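# Open printer door, remove build plate, lay it flat

## Task

Swing the 3-D printer's door fully open and leave it that way; remove the magnetically held build plate from the heating plate with the printed part still on it and set the plate down flat on the printer's supporting surface, away from both printer and door; at the end the printer must be in its original spot and heading, surrounding objects in their original spots and upright (a slight nudge leaving one close by is acceptable), nothing may rely on the robot to stay in place, and the grippers must release and withdraw.

## Robot and tools

Robot: two arms, left_arm and right_arm, each ending in a two-finger gripper with a wrist camera. All poses use one shared scene frame: origin on the table top midway between the arms, +x out over the table, +z up, left_arm on the +y side. The arm names do not refer to sides of any image. Positions are in metres; orientations are quaternions written w first (qw, qx, qy, qz). On a gripper, the fingers point along its own +z and close along its own y. The reported end_effector_position sits between the finger pads, roughly 1 cm short of the fingertips. Reported hand positions can be a bit off, more at long reach, and motions often settle a centimetre or more from the command, usually low.

A row is 16 numbers: left_arm x, y, z, qw, qx, qy, qz, opening, then the same eight for right_arm. Both arms always appear even if one is still. x, y, z and the quaternion are an absolute target pose in the scene frame, not an offset. Opening runs from -1 (closed) to +1 (fully open, 0.094 m). A row may carry 12 extra numbers in 0 to 1: stiffness scales multiplying each joint's position gain, left_arm's six joints then right_arm's six, base to gripper; they persist until changed.

execute_actions(actions): a list of up to 15 actions; each action is a list of up to 15 rows, one per 1/30 s control step; a short action repeats its last row to fill 15 steps (0.5 s). An empty list just reports state and images. An action is rejected for both arms if any target lies over 0.6 m from that gripper's current position along any of the gripper's own axes; if the first action fails this (against the last reported state) or any action is malformed, nothing runs. Each step the command is clipped to within 70 mm and 16 degrees of the measured pose, so far targets need several actions; the arm only continues to its last clipped pose afterwards. Position is favoured over orientation when both cannot be met. To keep an orientation, resend the same quaternion every row rather than copying a drifted reported one.

move(target, speed, blocking): target is one 16-number row of absolute poses and openings; each gripper travels in a straight line toward it, paths finishing together, 0.5 to 10 s long (cut off at 10 s). speed is the top path speed in m/s, 0.002 to 0.5, default 0.25; turning is capped at twice that in rad/s. The opening is applied at the start. Paths ignore obstacles and the other arm; hands may lag, stray, or overshoot speed near full reach. Faster contact and aiming deeper past a contact both push harder. The result adds a move: line with the ending (done, off_target, moving, held, fault) and the limits that acted (paced = command clipped; held = a check blocked steps, after which the arm may lurch), plus each gripper's distance from its pose. With blocking=false the call returns after 0.5 s while motion continues; execute_actions and new moves are refused until a result shows it ended, so use wait(0) or stop.

wait(seconds): 0 to 10 s, arms hold their last command; ends early if a running move finishes. stop: brakes a running move (needs room; fingers keep moving). zoom_image(camera, region): closer look at [x0, y0, x1, y1] pixels of one camera's latest image, at most 504 by 504; cameras are cam_head_left, cam_head_right, cam_high, cam_low, cam_left_wrist, cam_right_wrist, all 504x504. show_instructions: shows this scene's reference images. finished_scene(scene): ends the given scene (1 or 2) irreversibly and reports success; the goal must already hold and keep holding.

Results: the state line gives each gripper's pose; Hand target lines show where the controller is currently driving each gripper; step readings list positions at some steps, with HELD marking steps where part of an arm's row was held back. A pose unreachable line means the clearance check altered or blocked that arm's command. grip_measured is the finger opening on the command scale (Joint positions' last number gives metres); readings may be off by about 1 mm. To hold something, command roughly 0.03 below grip_measured for a firm grip, less for lighter. Grip force is about 50 to 62 N per pad, weaker on parts under about 2 mm thick, which matters for the thin build plate. MOTOR HOT appears from 85 °C; at 100 °C an OVER-TEMPERATURE FAULT drops that arm, so avoid holding loads for long, including while thinking. FAULT lines mean an arm stopped.

Joint ranges (rad): waist -2.880 to 2.880, shoulder 0.000 to 3.142, elbow 0.000 to 3.019, wrist pitch -1.693 to 1.571, wrist yaw -1.571 to 1.571, wrist roll -2.094 to 2.094. Camera calibrations are supplied as K, distortion and world-to-camera transforms, accurate to within a few degrees and millimetres.

To keep an arm still, resend its exact last-reported pose and desired opening each call. The simulation runs on while you think. Avoid: arms striking or pressing each other, knocking anything off the table, dropping or slamming the plate, shoving the printer out of place or turning it, disturbing nearby objects, and hard pushes. Occasional brief tugs on held parts or pushes on loose objects may occur. Finish by releasing everything and pulling the grippers clear.

Each tool is called after ">>>" as name(argument=value, ...) on one line, values as JSON.

## Session

>>> show_instructions()

>>> execute_actions(actions=[])

Reference images for this scene: printer card page 2, printer card page 3.

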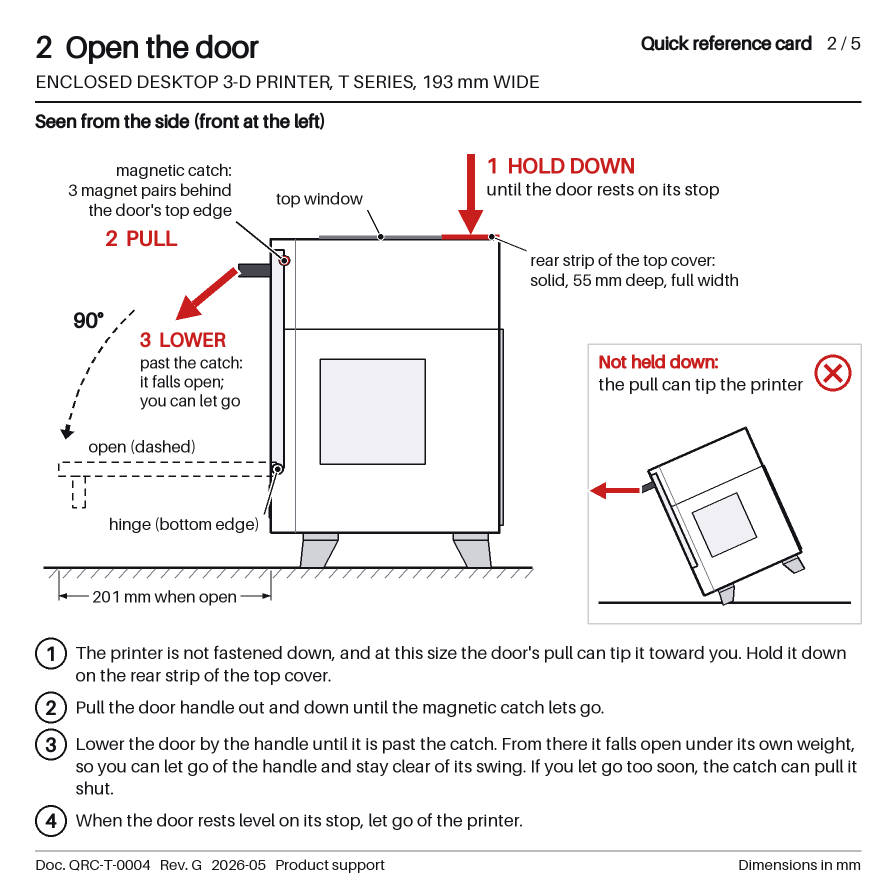

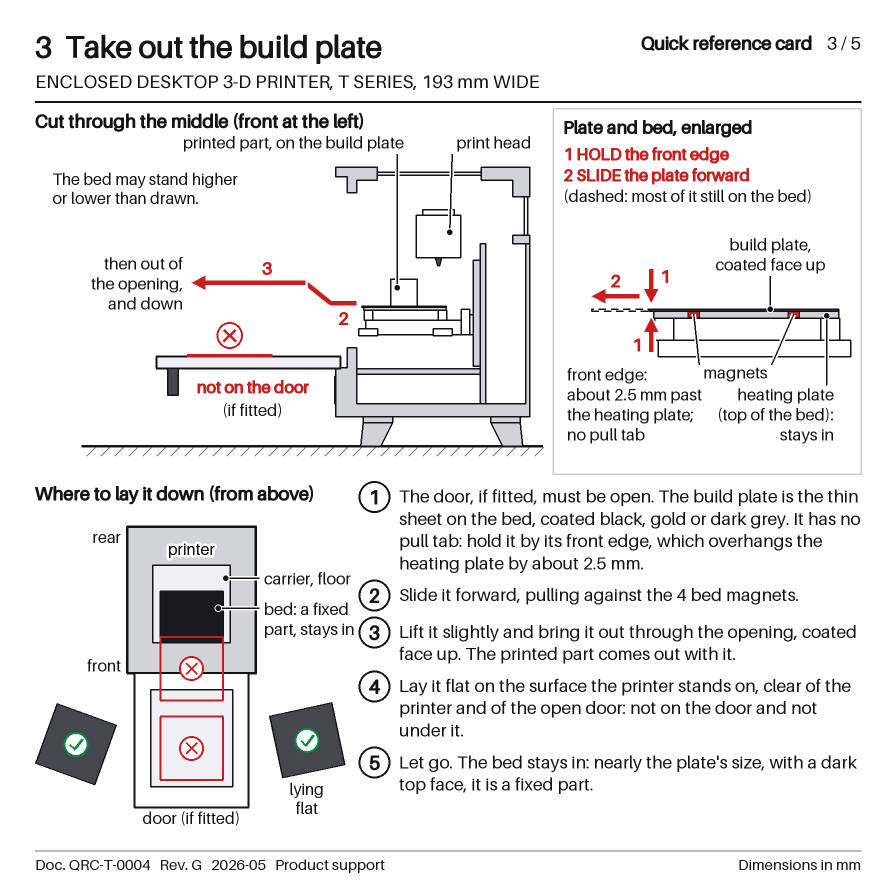

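Scene clock: 0.00 s.
left_arm: end_effector_position=(+0.5208, +0.3045, +0.4879) grip_measured=+1.000 end_effector_quat_wxyz=(+0.704, -0.010, +0.710, -0.000) | right_arm: end_effector_position=(+0.5171, -0.3082, +0.4991) grip_measured=+1.000 end_effector_quat_wxyz=(+0.714, +0.008, +0.700, -0.001)
Joint positions: left_arm=[ 0.007  1.051  1.044 -0.001 -0.007 -0.014  0.094] | right_arm=[-0.016  1.041  1.049  0.011 -0.004  0.01   0.094]
Joint velocities: left_arm=[-0.015  0.005 -0.017  0.007  0.066 -0.022  0.   ] | right_arm=[-0.005  0.005  0.007  0.027 -0.007  0.007  0.   ]
Hand target (left_arm): +0.522, +0.304, +0.500; +0.711, -0.010, +0.703, -0.000
Hand target (right_arm): +0.517, -0.308, +0.514; +0.723, +0.007, +0.691, -0.001
Joint stiffness scale: left_arm=[1. 1. 1. 1. 1. 1.] | right_arm=[1. 1. 1. 1. 1. 1.]

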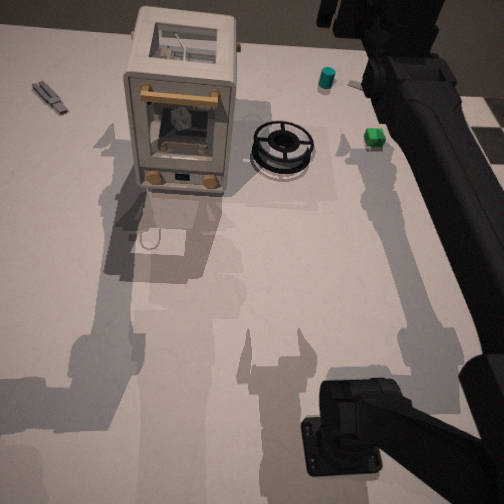

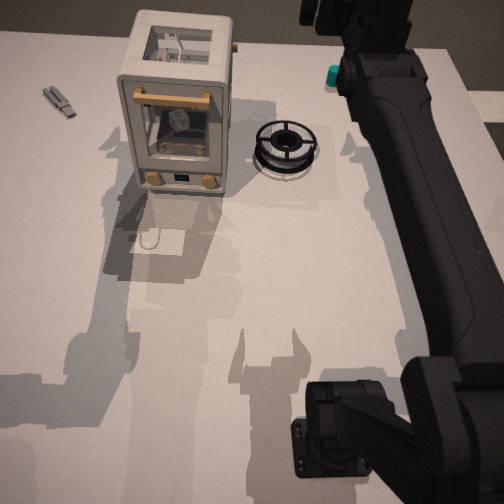

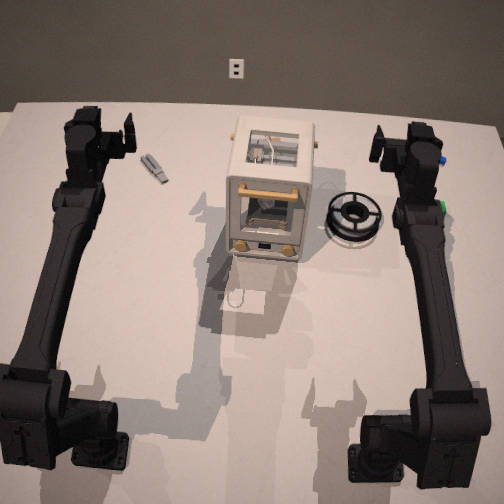

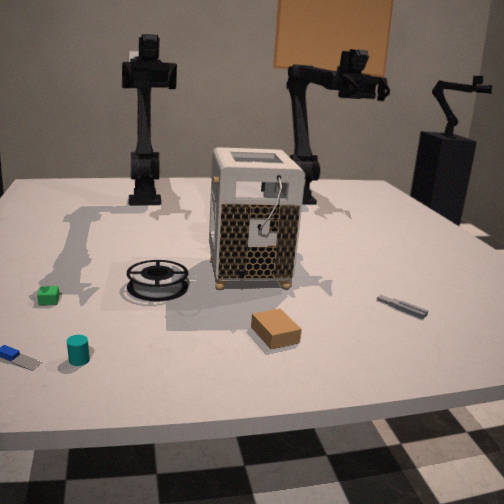

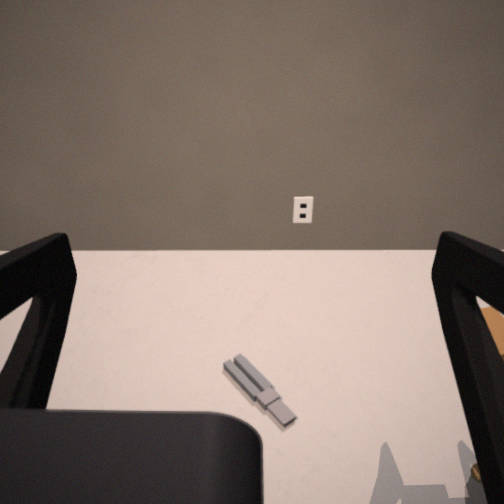

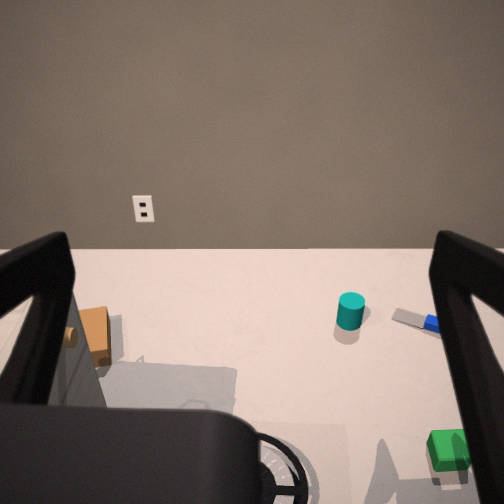

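>>> zoom_image(camera="cam_high", region=[190, 110, 350, 270])

Region (190, 110, 350, 270) of cam_high's 504x504 image, scaled by 3.150, with more detail than that image has.

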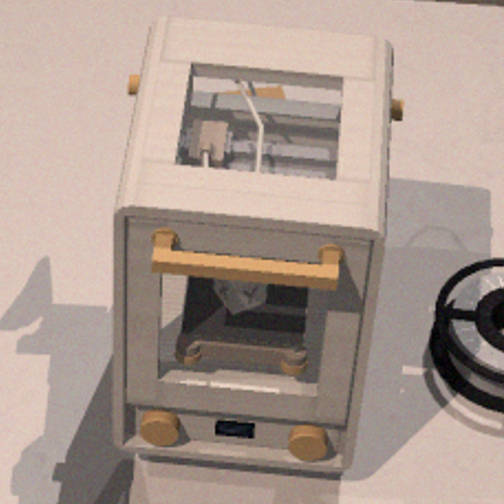

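>>> execute_actions(actions=[])

Scene clock: 0.77 s.
left_arm: end_effector_position=(+0.5208, +0.3045, +0.4879) grip_measured=+1.000 end_effector_quat_wxyz=(+0.704, -0.010, +0.710, -0.000) | right_arm: end_effector_position=(+0.5171, -0.3082, +0.4991) grip_measured=+1.000 end_effector_quat_wxyz=(+0.714, +0.008, +0.700, -0.001)
Joint positions: left_arm=[ 0.007  1.051  1.044 -0.001 -0.007 -0.014  0.094] | right_arm=[-0.016  1.041  1.049  0.011 -0.004  0.01   0.094]
Joint velocities: left_arm=[-0.005 -0.015 -0.012  0.002  0.037 -0.037  0.   ] | right_arm=[-0.024 -0.015  0.002 -0.007  0.022 -0.007  0.   ]
Hand target (left_arm): +0.522, +0.304, +0.500; +0.711, -0.010, +0.703, -0.000
Hand target (right_arm): +0.517, -0.308, +0.514; +0.723, +0.007, +0.691, -0.001
Joint stiffness scale: left_arm=[1. 1. 1. 1. 1. 1.] | right_arm=[1. 1. 1. 1. 1. 1.]

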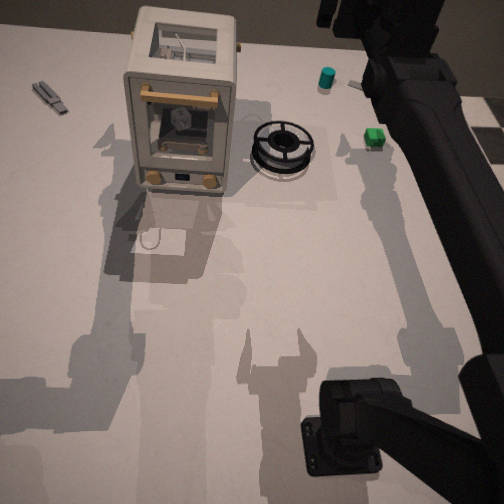

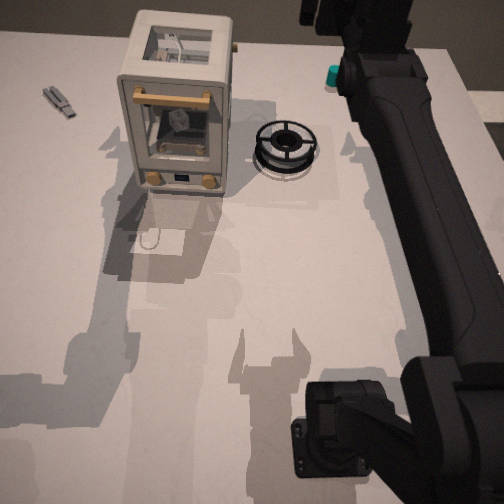

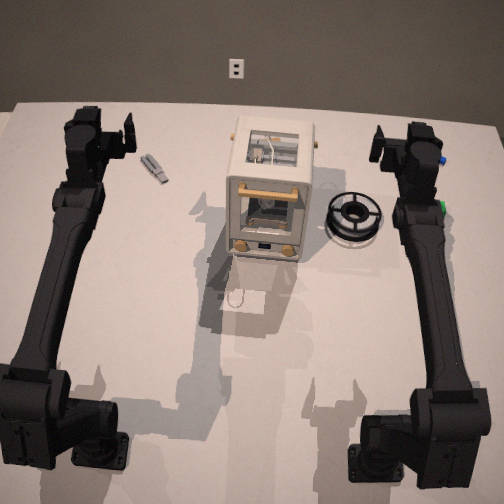

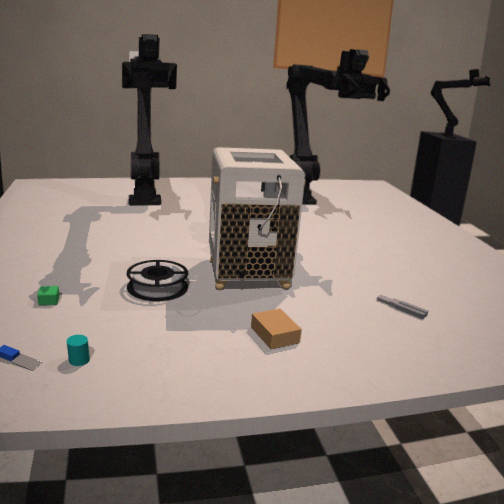

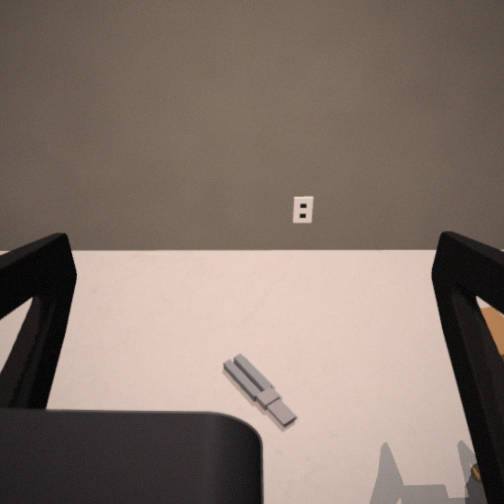

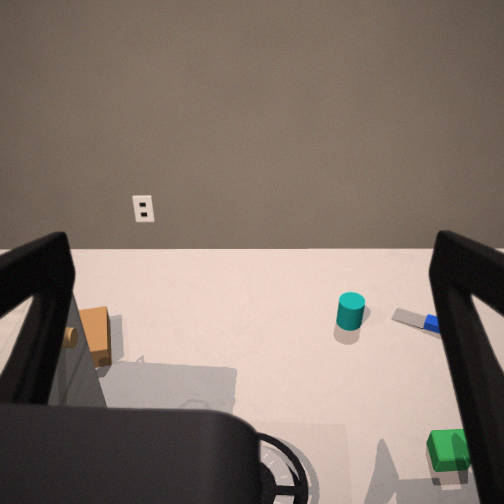

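>>> move(target=[0.505,0.0,0.36,0.0947,0.7192,0.6825,0.0898,-0.35,0.72,-0.115,0.39,0.298,-0.124,0.946,0.039,-1], speed=0.3)

Scene clock: 4.97 s.
left_arm: end_effector_position=(+0.5003, +0.0053, +0.3575) grip_measured=-0.348 end_effector_quat_wxyz=(+0.087, +0.713, +0.688, +0.097) | right_arm: end_effector_position=(+0.7242, -0.1238, +0.3832) grip_measured=-0.997 end_effector_quat_wxyz=(+0.294, -0.115, +0.948, +0.037)
Joint positions: left_arm=[-0.575  1.764  2.047 -1.639 -0.148  1.047  0.031] | right_arm=[ 0.238  2.042  2.442 -1.369 -0.003 -0.002  0.   ]
Joint velocities: left_arm=[-0.015 -0.015 -0.012  0.012  0.022  0.022  0.001] | right_arm=[-0.005 -0.015  0.002 -0.007  0.037  0.051 -0.   ]
Hand target (left_arm): +0.506, -0.000, +0.361; +0.089, +0.717, +0.684, +0.099
Hand target (right_arm): +0.726, -0.118, +0.390; +0.298, -0.119, +0.946, +0.040
Off the commanded pose (left_arm): 0.008 m, 2 deg.
Off the commanded pose (right_arm): 0.012 m, 1 deg.
Joint stiffness scale: left_arm=[1. 1. 1. 1. 1. 1.] | right_arm=[1. 1. 1. 1. 1. 1.]
move: off_target (right_arm)
camera_calibration (this result's frames):
cam_left_wrist: T_world_to_cam=[[-0.968157, 0.0226233, -0.249319, 0.57063], [-0.129363, 0.807429, 0.575607, -0.141204], [0.21433, 0.589531, -0.778791, 0.296821], [0, 0, 0, 1]] pos_world=[0.470575, -0.0738826, 0.454708]
cam_right_wrist: T_world_to_cam=[[0.233433, -0.972372, -0.00091975, -0.28799], [-0.972244, -0.233417, 0.0160894, 0.672116], [-0.0158596, -0.00286157, -0.99987, 0.519808], [0, 0, 0, 1]] pos_world=[0.728931, -0.121663, 0.508662]

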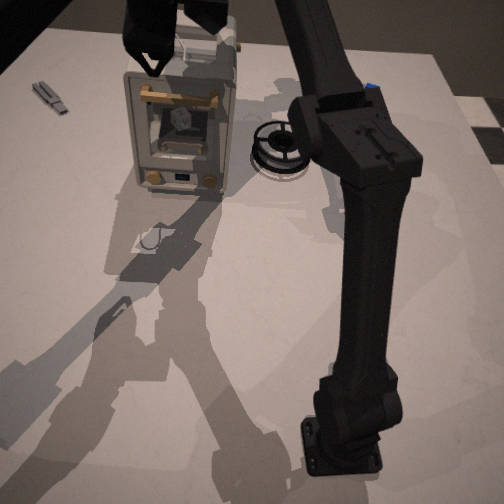

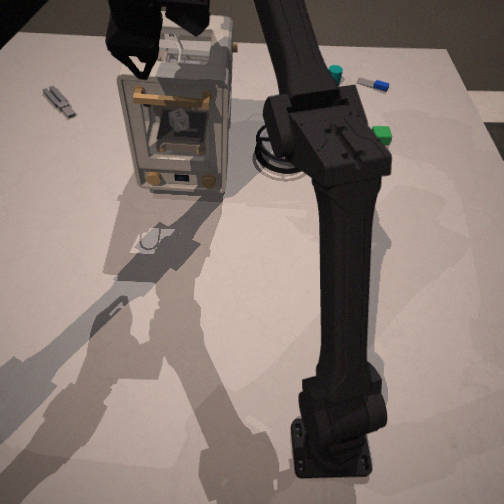

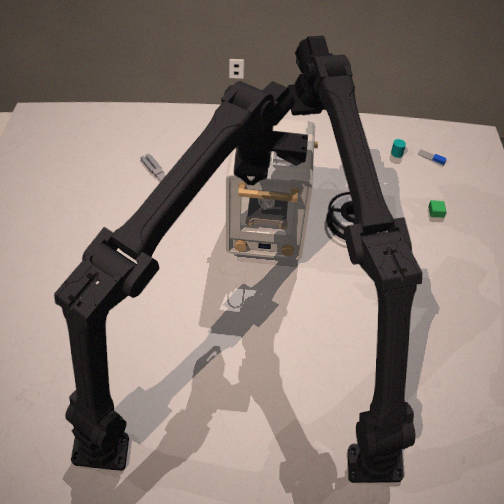

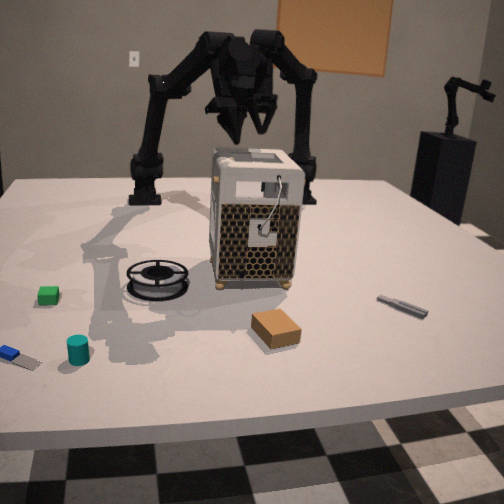

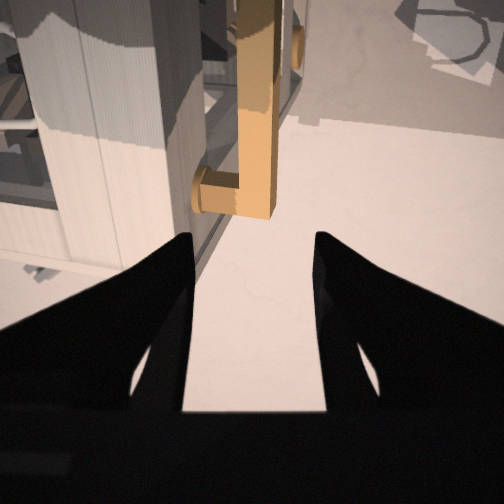

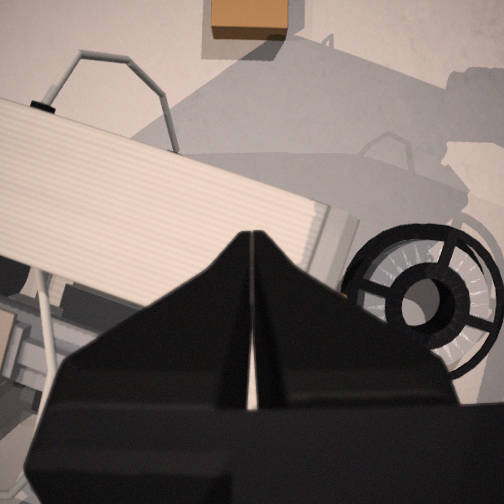

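>>> move(target=[0.513,-0.01,0.315,0.0954,0.7251,0.6761,0.089,-0.35,0.72,-0.115,0.335,0.298,-0.124,0.946,0.039,-1], speed=0.08)

Scene clock: 6.20 s.
left_arm: end_effector_position=(+0.5093, -0.0042, +0.3241) grip_measured=-0.348 end_effector_quat_wxyz=(+0.097, +0.720, +0.681, +0.091) | right_arm: end_effector_position=(+0.7185, -0.1238, +0.3381) grip_measured=-0.997 end_effector_quat_wxyz=(+0.293, -0.116, +0.948, +0.036)
Joint positions: left_arm=[-0.575  1.764  1.956 -1.528 -0.13   1.067  0.031] | right_arm=[ 0.24   1.963  2.192 -1.201 -0.003 -0.002  0.   ]
Joint velocities: left_arm=[-0.005  0.005 -0.007 -0.002 -0.037 -0.037 -0.   ] | right_arm=[-0.005  0.005  0.012  0.002  0.007  0.007 -0.001]
Hand target (left_arm): +0.513, -0.010, +0.315; +0.095, +0.725, +0.676, +0.089
Hand target (right_arm): +0.720, -0.115, +0.335; +0.298, -0.124, +0.946, +0.039
Off the commanded pose (left_arm): 0.011 m, 1 deg.
Off the commanded pose (right_arm): 0.009 m, 1 deg.
Joint stiffness scale: left_arm=[1. 1. 1. 1. 1. 1.] | right_arm=[1. 1. 1. 1. 1. 1.]
move: off_target (left_arm)
camera_calibration (this result's frames):
cam_left_wrist: T_world_to_cam=[[-0.965902, 0.0400459, -0.255793, 0.572276], [-0.113868, 0.821584, 0.5586, -0.115415], [0.232525, 0.568679, -0.78901, 0.268478], [0, 0, 0, 1]] pos_world=[0.477192, -0.0807718, 0.422687]
cam_right_wrist: T_world_to_cam=[[0.235075, -0.971977, -0.000594688, -0.287943], [-0.971789, -0.235042, 0.0195212, 0.665646], [-0.0191139, -0.00401103, -0.999809, 0.476749], [0, 0, 0, 1]] pos_world=[0.723669, -0.121507, 0.463493]

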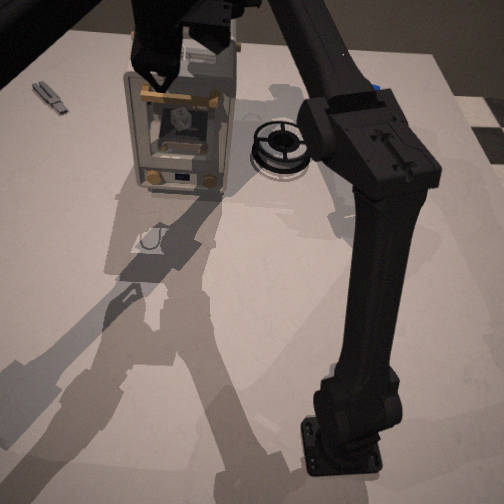

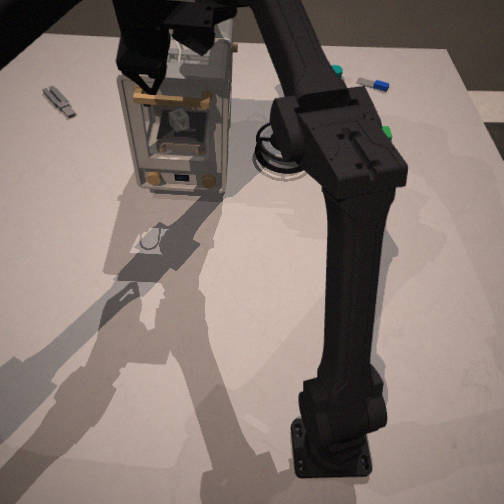

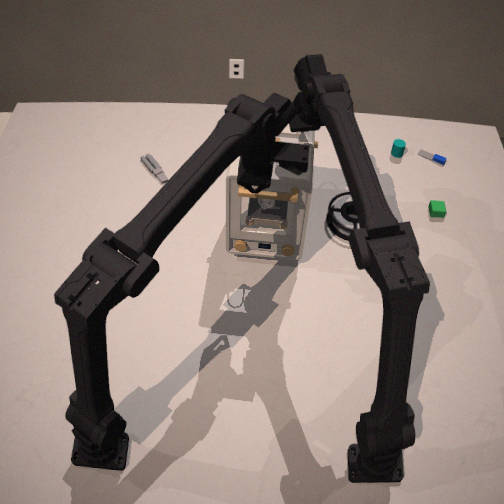

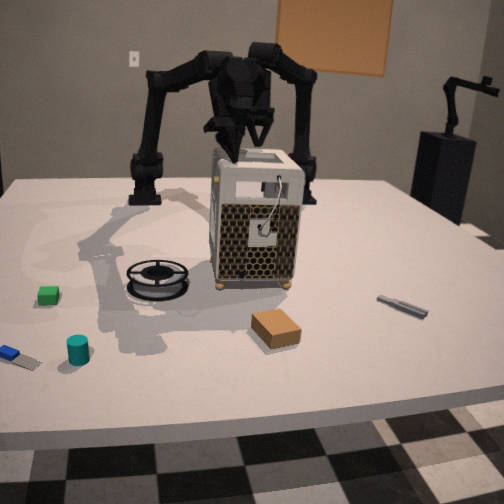

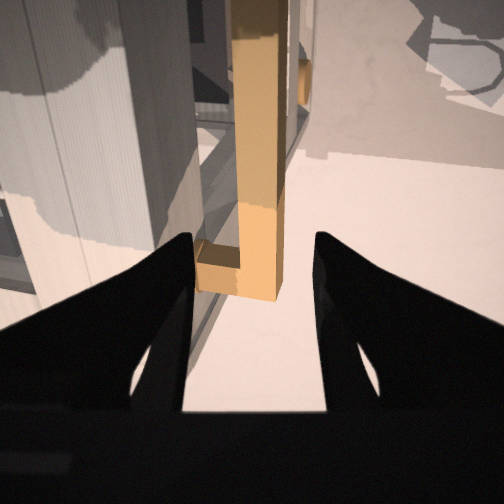

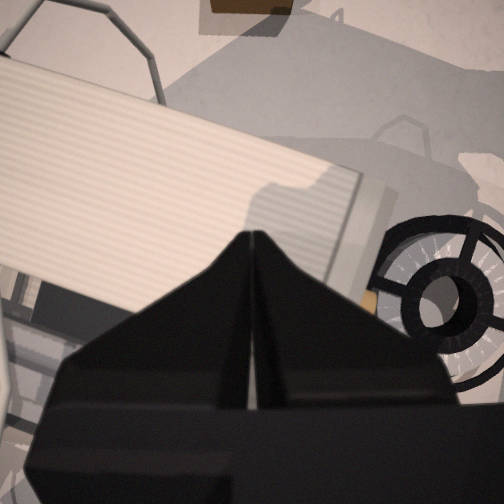

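>>> move(target=[0.519,-0.01,0.274,0.0954,0.7251,0.6761,0.089,-0.35,0.72,-0.115,0.305,0.298,-0.124,0.946,0.039,-1], speed=0.05)

Scene clock: 7.57 s.
left_arm: end_effector_position=(+0.5140, -0.0076, +0.2832) grip_measured=-0.348 end_effector_quat_wxyz=(+0.097, +0.722, +0.679, +0.090) | right_arm: end_effector_position=(+0.7178, -0.1240, +0.3367) grip_measured=-0.997 end_effector_quat_wxyz=(+0.319, -0.115, +0.940, +0.040)
Joint positions: left_arm=[-0.575  1.764  1.848 -1.42  -0.128  1.073  0.031] | right_arm=[ 0.24   1.915  2.094 -1.096 -0.003 -0.002  0.   ]
Joint velocities: left_arm=[-0.015  0.005 -0.012 -0.002  0.007  0.081 -0.   ] | right_arm=[ 0.005  0.015 -0.017  0.007  0.022 -0.007 -0.   ]
Hand target (left_arm): +0.518, -0.010, +0.274; +0.095, +0.725, +0.676, +0.089
Hand target (right_arm): +0.719, -0.115, +0.305; +0.298, -0.124, +0.946, +0.039
Off the commanded pose (left_arm): 0.011 m, 1 deg.
Off the commanded pose (right_arm): 0.033 m, 3 deg.
Joint stiffness scale: left_arm=[1. 1. 1. 1. 1. 1.] | right_arm=[1. 1. 1. 1. 1. 1.]
move: off_target (left_arm, right_arm)
camera_calibration (this result's frames):
cam_left_wrist: T_world_to_cam=[[-0.965731, 0.0461135, -0.255417, 0.566341], [-0.108524, 0.822192, 0.558768, -0.0921072], [0.235769, 0.567339, -0.789012, 0.235393], [0, 0, 0, 1]] pos_world=[0.481439, -0.083934, 0.381848]
cam_right_wrist: T_world_to_cam=[[0.235112, -0.971968, -0.000764532, -0.287914], [-0.971365, -0.234938, -0.0354024, 0.683139], [0.0342304, 0.00906616, -0.999373, 0.438582], [0, 0, 0, 1]] pos_world=[0.716256, -0.123324, 0.462271]

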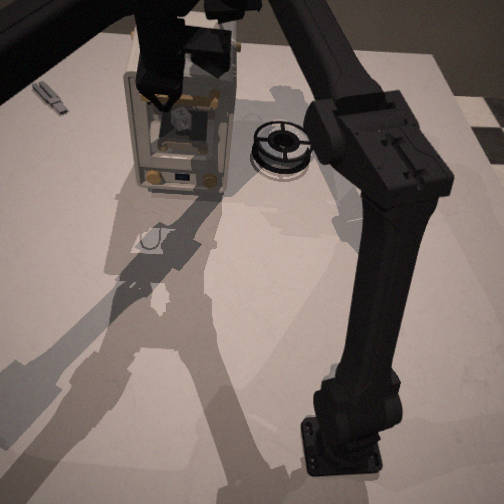

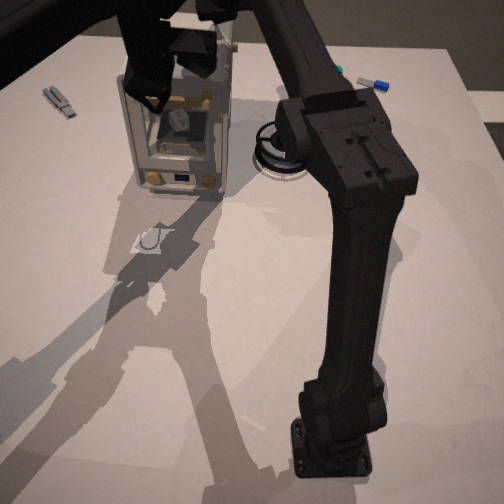

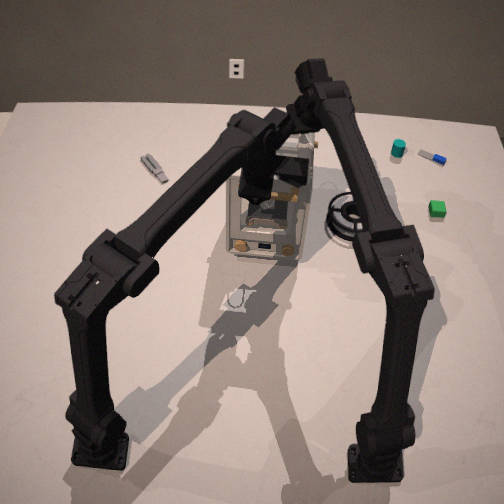

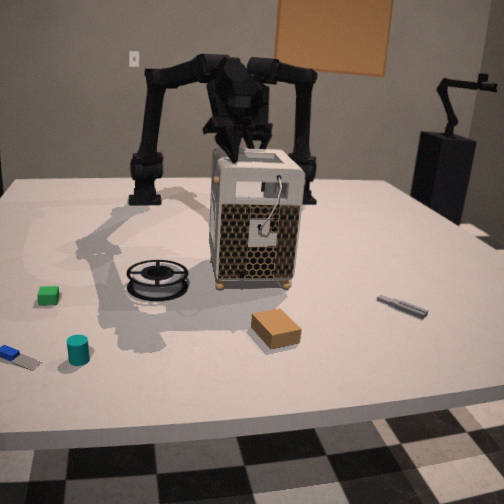

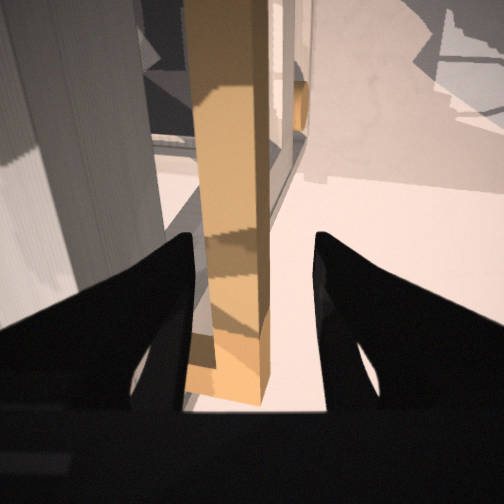

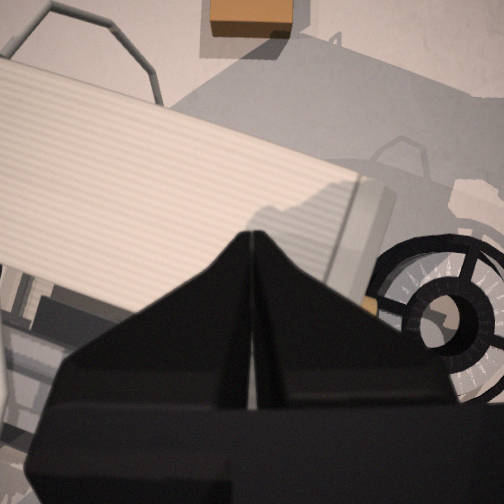

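>>> execute_actions(actions=[[[0.522,-0.01,0.268,0.0954,0.7251,0.6761,0.089,-0.5,0.72,-0.115,0.298,0.298,-0.124,0.946,0.039,-1]],[[0.51,-0.009,0.274,0.0954,0.7251,0.6761,0.089,-0.58,0.72,-0.115,0.293,0.298,-0.124,0.946,0.039,-1]],[[0.498,-0.008,0.274,0.0954,0.7251,0.6761,0.089,-0.58,0.72,-0.115,0.293,0.298,-0.124,0.946,0.039,-1]],[[0.486,-0.007,0.272,0.0954,0.7251,0.6761,0.089,-0.58,0.72,-0.115,0.293,0.298,-0.124,0.946,0.039,-1]],[[0.474,-0.006,0.27,0.0954,0.7251,0.6761,0.089,-0.58,0.72,-0.115,0.293,0.298,-0.124,0.946,0.039,-1]]])

Scene clock: 10.27 s.
left_arm: end_effector_position=(+0.5063, -0.0029, +0.2767) grip_measured=-0.577 end_effector_quat_wxyz=(+0.125, +0.712, +0.683, +0.103) | right_arm: end_effector_position=(+0.7145, -0.1188, +0.3365) grip_measured=-0.997 end_effector_quat_wxyz=(+0.328, -0.118, +0.936, +0.042)
Joint positions: left_arm=[-0.58   1.698  1.732 -1.312 -0.144  1.054  0.02 ] | right_arm=[ 0.248  1.894  2.054 -1.057 -0.004 -0.002  0.   ]
Joint velocities: left_arm=[-0.005 -0.015 -0.007 -0.002  0.022 -0.051  0.   ] | right_arm=[-0.015  0.005 -0.027 -0.002 -0.007 -0.007  0.   ]
Hand target (left_arm): +0.476, -0.006, +0.271; +0.095, +0.725, +0.676, +0.090
Hand target (right_arm): +0.719, -0.116, +0.293; +0.298, -0.124, +0.946, +0.039
Off the commanded pose (left_arm): 0.033 m, 4 deg.
Off the commanded pose (right_arm): 0.044 m, 4 deg.
Joint stiffness scale: left_arm=[1. 1. 1. 1. 1. 1.] | right_arm=[1. 1. 1. 1. 1. 1.]
Step readings (end_effector_position; steps 1 to 15: 1st action; 16 to 30: 2nd action; 31 to 45: 3rd action; 46 to 60: 4th action; 61 to 75: 5th action):
0: left_arm (+0.5140, -0.0076, +0.2833) | right_arm (+0.7178, -0.1240, +0.3367)
1: left_arm (+0.5144, -0.0078, +0.2831) | right_arm (+0.7179, -0.1240, +0.3362)
2: left_arm (+0.5150, -0.0083, +0.2828) | right_arm (+0.7176, -0.1240, +0.3365)
4: left_arm (+0.5156, -0.0087, +0.2821) | right_arm (+0.7177, -0.1240, +0.3365)
8: left_arm (+0.5157, -0.0088, +0.2817) | right_arm (+0.7177, -0.1240, +0.3364)
15: left_arm (+0.5158, -0.0089, +0.2817) | right_arm (+0.7176, -0.1240, +0.3366)
16: left_arm (+0.5154, -0.0086, +0.2806) | right_arm (+0.7178, -0.1240, +0.3360)
17: left_arm (+0.5147, -0.0080, +0.2795) | right_arm (+0.7174, -0.1241, +0.3364)
19: left_arm (+0.5152, -0.0082, +0.2790) | right_arm (+0.7175, -0.1238, +0.3364)
23: left_arm (+0.5153, -0.0082, +0.2784) | right_arm (+0.7175, -0.1238, +0.3362)
30: left_arm (+0.5153, -0.0082, +0.2784) | right_arm (+0.7175, -0.1238, +0.3362)
31: left_arm (+0.5148, -0.0077, +0.2776) | right_arm (+0.7175, -0.1238, +0.3362)
32: left_arm (+0.5146, -0.0073, +0.2775) | right_arm (+0.7174, -0.1238, +0.3365)
34: left_arm (+0.5147, -0.0072, +0.2776) | right_arm (+0.7173, -0.1238, +0.3363)
38: left_arm (+0.5149, -0.0072, +0.2774) | right_arm (+0.7173, -0.1238, +0.3363)
45: left_arm (+0.5149, -0.0072, +0.2774) | right_arm (+0.7173, -0.1238, +0.3363)
46: left_arm (+0.5143, -0.0069, +0.2766) | right_arm (+0.7173, -0.1238, +0.3363)
47: left_arm (+0.5141, -0.0064, +0.2767) | right_arm (+0.7173, -0.1238, +0.3363)
49: left_arm (+0.5137, -0.0057, +0.2769) | right_arm (+0.7168, -0.1237, +0.3366)
53: left_arm (+0.5133, -0.0054, +0.2768) | right_arm (+0.7162, -0.1232, +0.3364)
60: left_arm (+0.5133, -0.0054, +0.2768) | right_arm (+0.7162, -0.1232, +0.3364)
61: left_arm (+0.5127, -0.0050, +0.2763) | right_arm (+0.7162, -0.1232, +0.3364)
62: left_arm (+0.5123, -0.0051, +0.2766) | right_arm (+0.7162, -0.1232, +0.3364)
64: left_arm (+0.5106, -0.0041, +0.2767) | right_arm (+0.7156, -0.1224, +0.3364)
68: left_arm (+0.5068, -0.0030, +0.2768) | right_arm (+0.7146, -0.1194, +0.3365)
75: end_effector_position above
camera_calibration (this result's frames):
cam_left_wrist: T_world_to_cam=[[-0.950411, 0.0221446, -0.310206, 0.564368], [-0.153884, 0.833308, 0.530959, -0.0624606], [0.270255, 0.552365, -0.788578, 0.211794], [0, 0, 0, 1]] pos_world=[0.469532, -0.0774363, 0.37525]
cam_right_wrist: T_world_to_cam=[[0.243228, -0.969968, -0.00171989, -0.28734], [-0.968512, -0.242765, -0.0552159, 0.684824], [0.0531401, 0.0150958, -0.998473, 0.425324], [0, 0, 0, 1]] pos_world=[0.710548, -0.118879, 0.461994]

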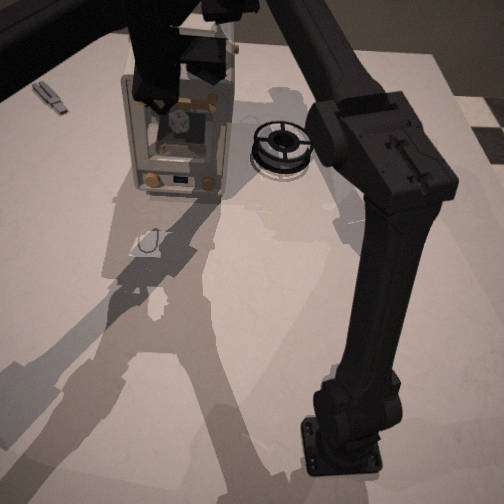

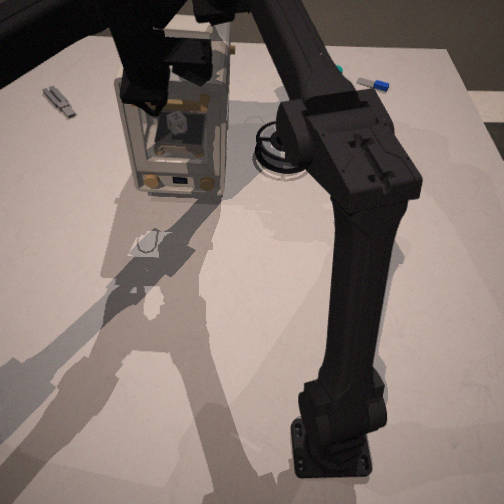

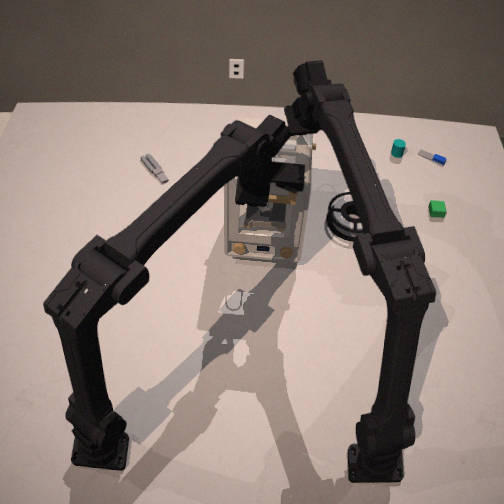

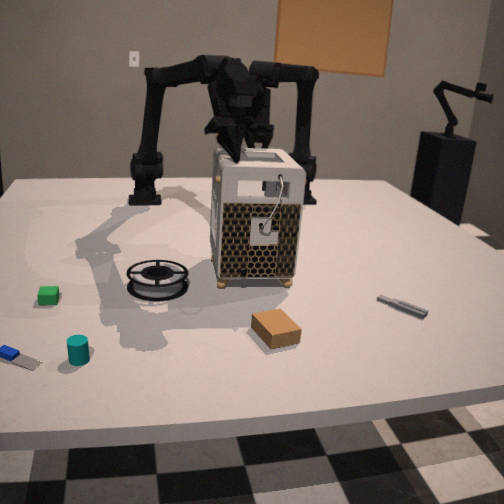

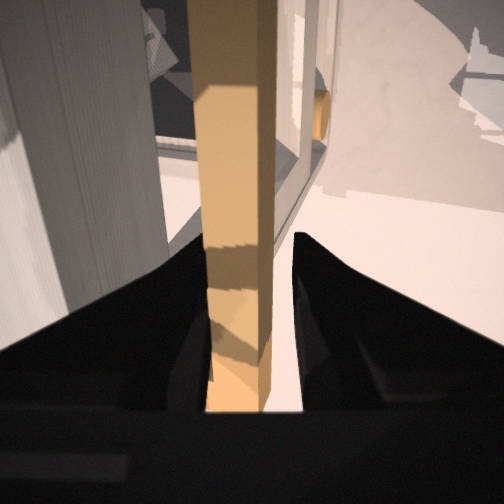

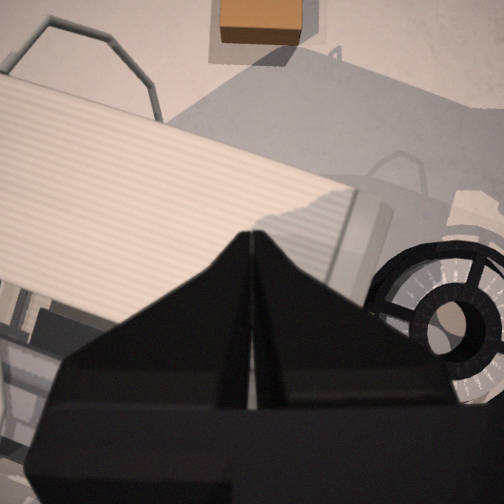

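>>> execute_actions(actions=[[[0.505,-0.006,0.272,0.0954,0.7251,0.6761,0.089,-0.58,0.72,-0.13,0.305,0.298,-0.124,0.946,0.039,-1]],[[0.52,-0.01,0.27,0.0954,0.7251,0.6761,0.089,-0.58,0.72,-0.13,0.31,0.298,-0.124,0.946,0.039,-1]],[[0.53,-0.012,0.27,0.0954,0.7251,0.6761,0.089,-0.58,0.72,-0.13,0.31,0.298,-0.124,0.946,0.039,-1]],[[0.538,-0.013,0.27,0.0954,0.7251,0.6761,0.089,-0.58,0.72,-0.13,0.31,0.298,-0.124,0.946,0.039,-1]]])

Scene clock: 12.47 s.
left_arm: end_effector_position=(+0.5153, -0.0111, +0.2701) grip_measured=-0.578 end_effector_quat_wxyz=(+0.088, +0.728, +0.675, +0.085) | right_arm: end_effector_position=(+0.7143, -0.1190, +0.3369) grip_measured=-0.997 end_effector_quat_wxyz=(+0.327, -0.126, +0.935, +0.046)
Joint positions: left_arm=[-0.577  1.784  1.844 -1.417 -0.12   1.082  0.02 ] | right_arm=[ 0.244  1.894  2.055 -1.058 -0.019 -0.018  0.   ]
Joint velocities: left_arm=[-0.015  0.005 -0.002 -0.012 -0.022 -0.066 -0.   ] | right_arm=[ 0.005 -0.024  0.012 -0.022 -0.051 -0.022  0.   ]
Hand target (left_arm): +0.537, -0.012, +0.270; +0.096, +0.725, +0.676, +0.089
Hand target (right_arm): +0.719, -0.130, +0.310; +0.299, -0.124, +0.946, +0.039
Off the commanded pose (left_arm): 0.023 m, 1 deg.
Off the commanded pose (right_arm): 0.030 m, 4 deg.
Joint stiffness scale: left_arm=[1. 1. 1. 1. 1. 1.] | right_arm=[1. 1. 1. 1. 1. 1.]
Step readings (end_effector_position; steps 1 to 15: 1st action; 16 to 30: 2nd action; 31 to 45: 3rd action; 46 to 60: 4th action):
0: left_arm (+0.5063, -0.0029, +0.2767) | right_arm (+0.7145, -0.1188, +0.3365)
1: left_arm (+0.5070, -0.0032, +0.2779) | right_arm (+0.7144, -0.1187, +0.3368)
2: left_arm (+0.5071, -0.0031, +0.2780) | right_arm (+0.7145, -0.1191, +0.3368)
4: left_arm (+0.5070, -0.0030, +0.2781) | right_arm (+0.7144, -0.1191, +0.3368)
8: left_arm (+0.5069, -0.0029, +0.2783) | right_arm (+0.7144, -0.1191, +0.3368)
15: left_arm (+0.5069, -0.0029, +0.2782) | right_arm (+0.7144, -0.1191, +0.3368)
16: left_arm (+0.5076, -0.0033, +0.2785) | right_arm (+0.7143, -0.1191, +0.3367)
17: left_arm (+0.5082, -0.0041, +0.2790) | right_arm (+0.7143, -0.1190, +0.3369)
19: left_arm (+0.5094, -0.0058, +0.2781) | right_arm (+0.7143, -0.1190, +0.3369)
23: left_arm (+0.5095, -0.0060, +0.2720) | right_arm (+0.7143, -0.1190, +0.3369)
30: left_arm (+0.5099, -0.0062, +0.2693) | right_arm (+0.7143, -0.1190, +0.3369)
31: left_arm (+0.5102, -0.0066, +0.2698) | right_arm (+0.7143, -0.1190, +0.3369)
32: left_arm (+0.5116, -0.0076, +0.2708) | right_arm (+0.7143, -0.1190, +0.3369)
34: left_arm (+0.5149, -0.0100, +0.2726) | right_arm (+0.7143, -0.1190, +0.3369)
38: left_arm (+0.5148, -0.0102, +0.2711) | right_arm (+0.7143, -0.1190, +0.3369)
45: left_arm (+0.5149, -0.0103, +0.2707) | right_arm (+0.7143, -0.1190, +0.3369)
46: left_arm (+0.5152, -0.0104, +0.2710) | right_arm (+0.7143, -0.1190, +0.3369)
47: left_arm (+0.5155, -0.0107, +0.2709) | right_arm (+0.7143, -0.1190, +0.3369)
49: left_arm (+0.5154, -0.0111, +0.2703) | right_arm (+0.7143, -0.1190, +0.3369)
53: left_arm (+0.5152, -0.0111, +0.2703) | right_arm (+0.7143, -0.1190, +0.3369)
60: end_effector_position above
camera_calibration (this result's frames):
cam_left_wrist: T_world_to_cam=[[-0.970324, 0.0595996, -0.234349, 0.561216], [-0.0865068, 0.81945, 0.566585, -0.095156], [0.225805, 0.570044, -0.789976, 0.23213], [0, 0, 0, 1]] pos_world=[0.483914, -0.0877972, 0.368811]
cam_right_wrist: T_world_to_cam=[[0.260287, -0.965522, -0.00412938, -0.298373], [-0.964107, -0.259668, -0.0554142, 0.679565], [0.0524314, 0.0184048, -0.998455, 0.426611], [0, 0, 0, 1]] pos_world=[0.710468, -0.119476, 0.462377]

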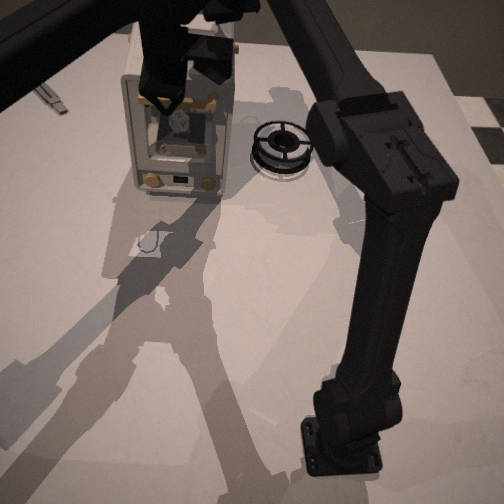

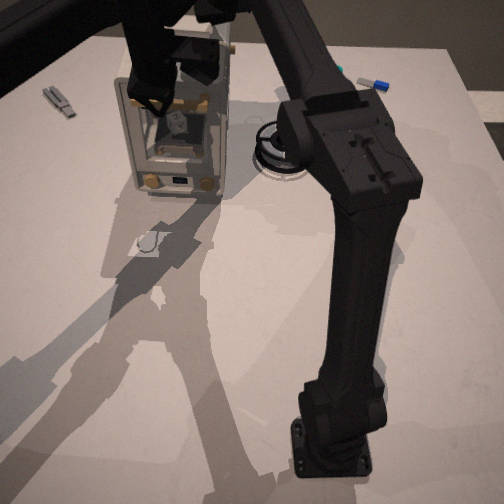

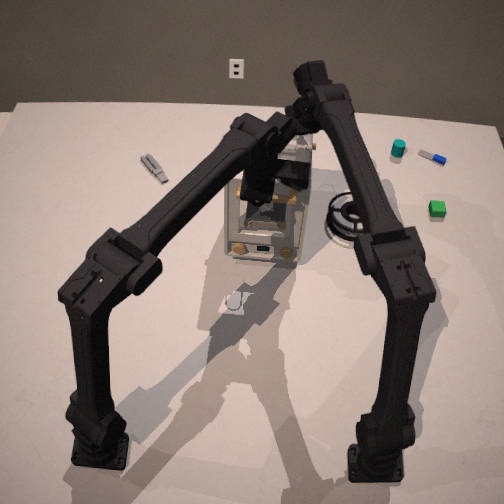

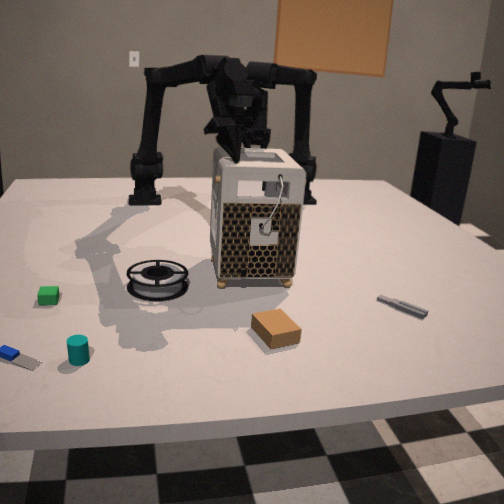

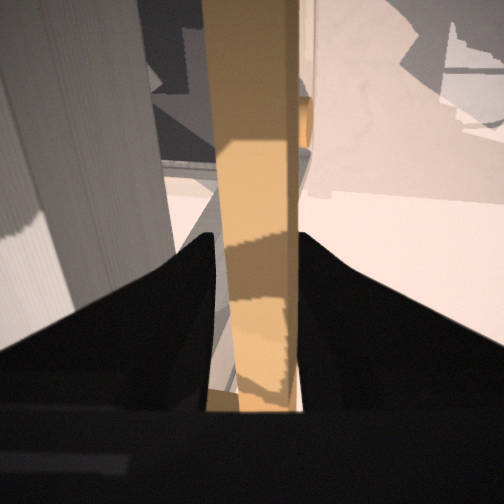

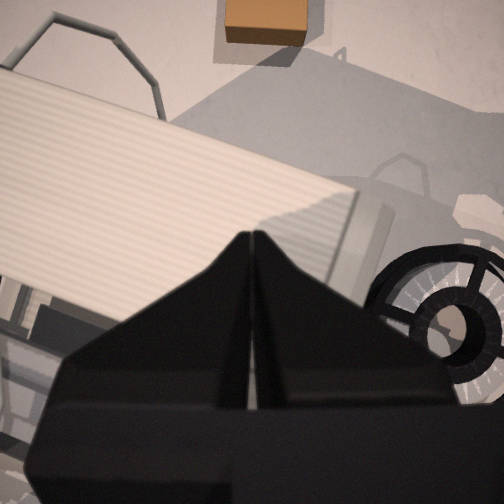

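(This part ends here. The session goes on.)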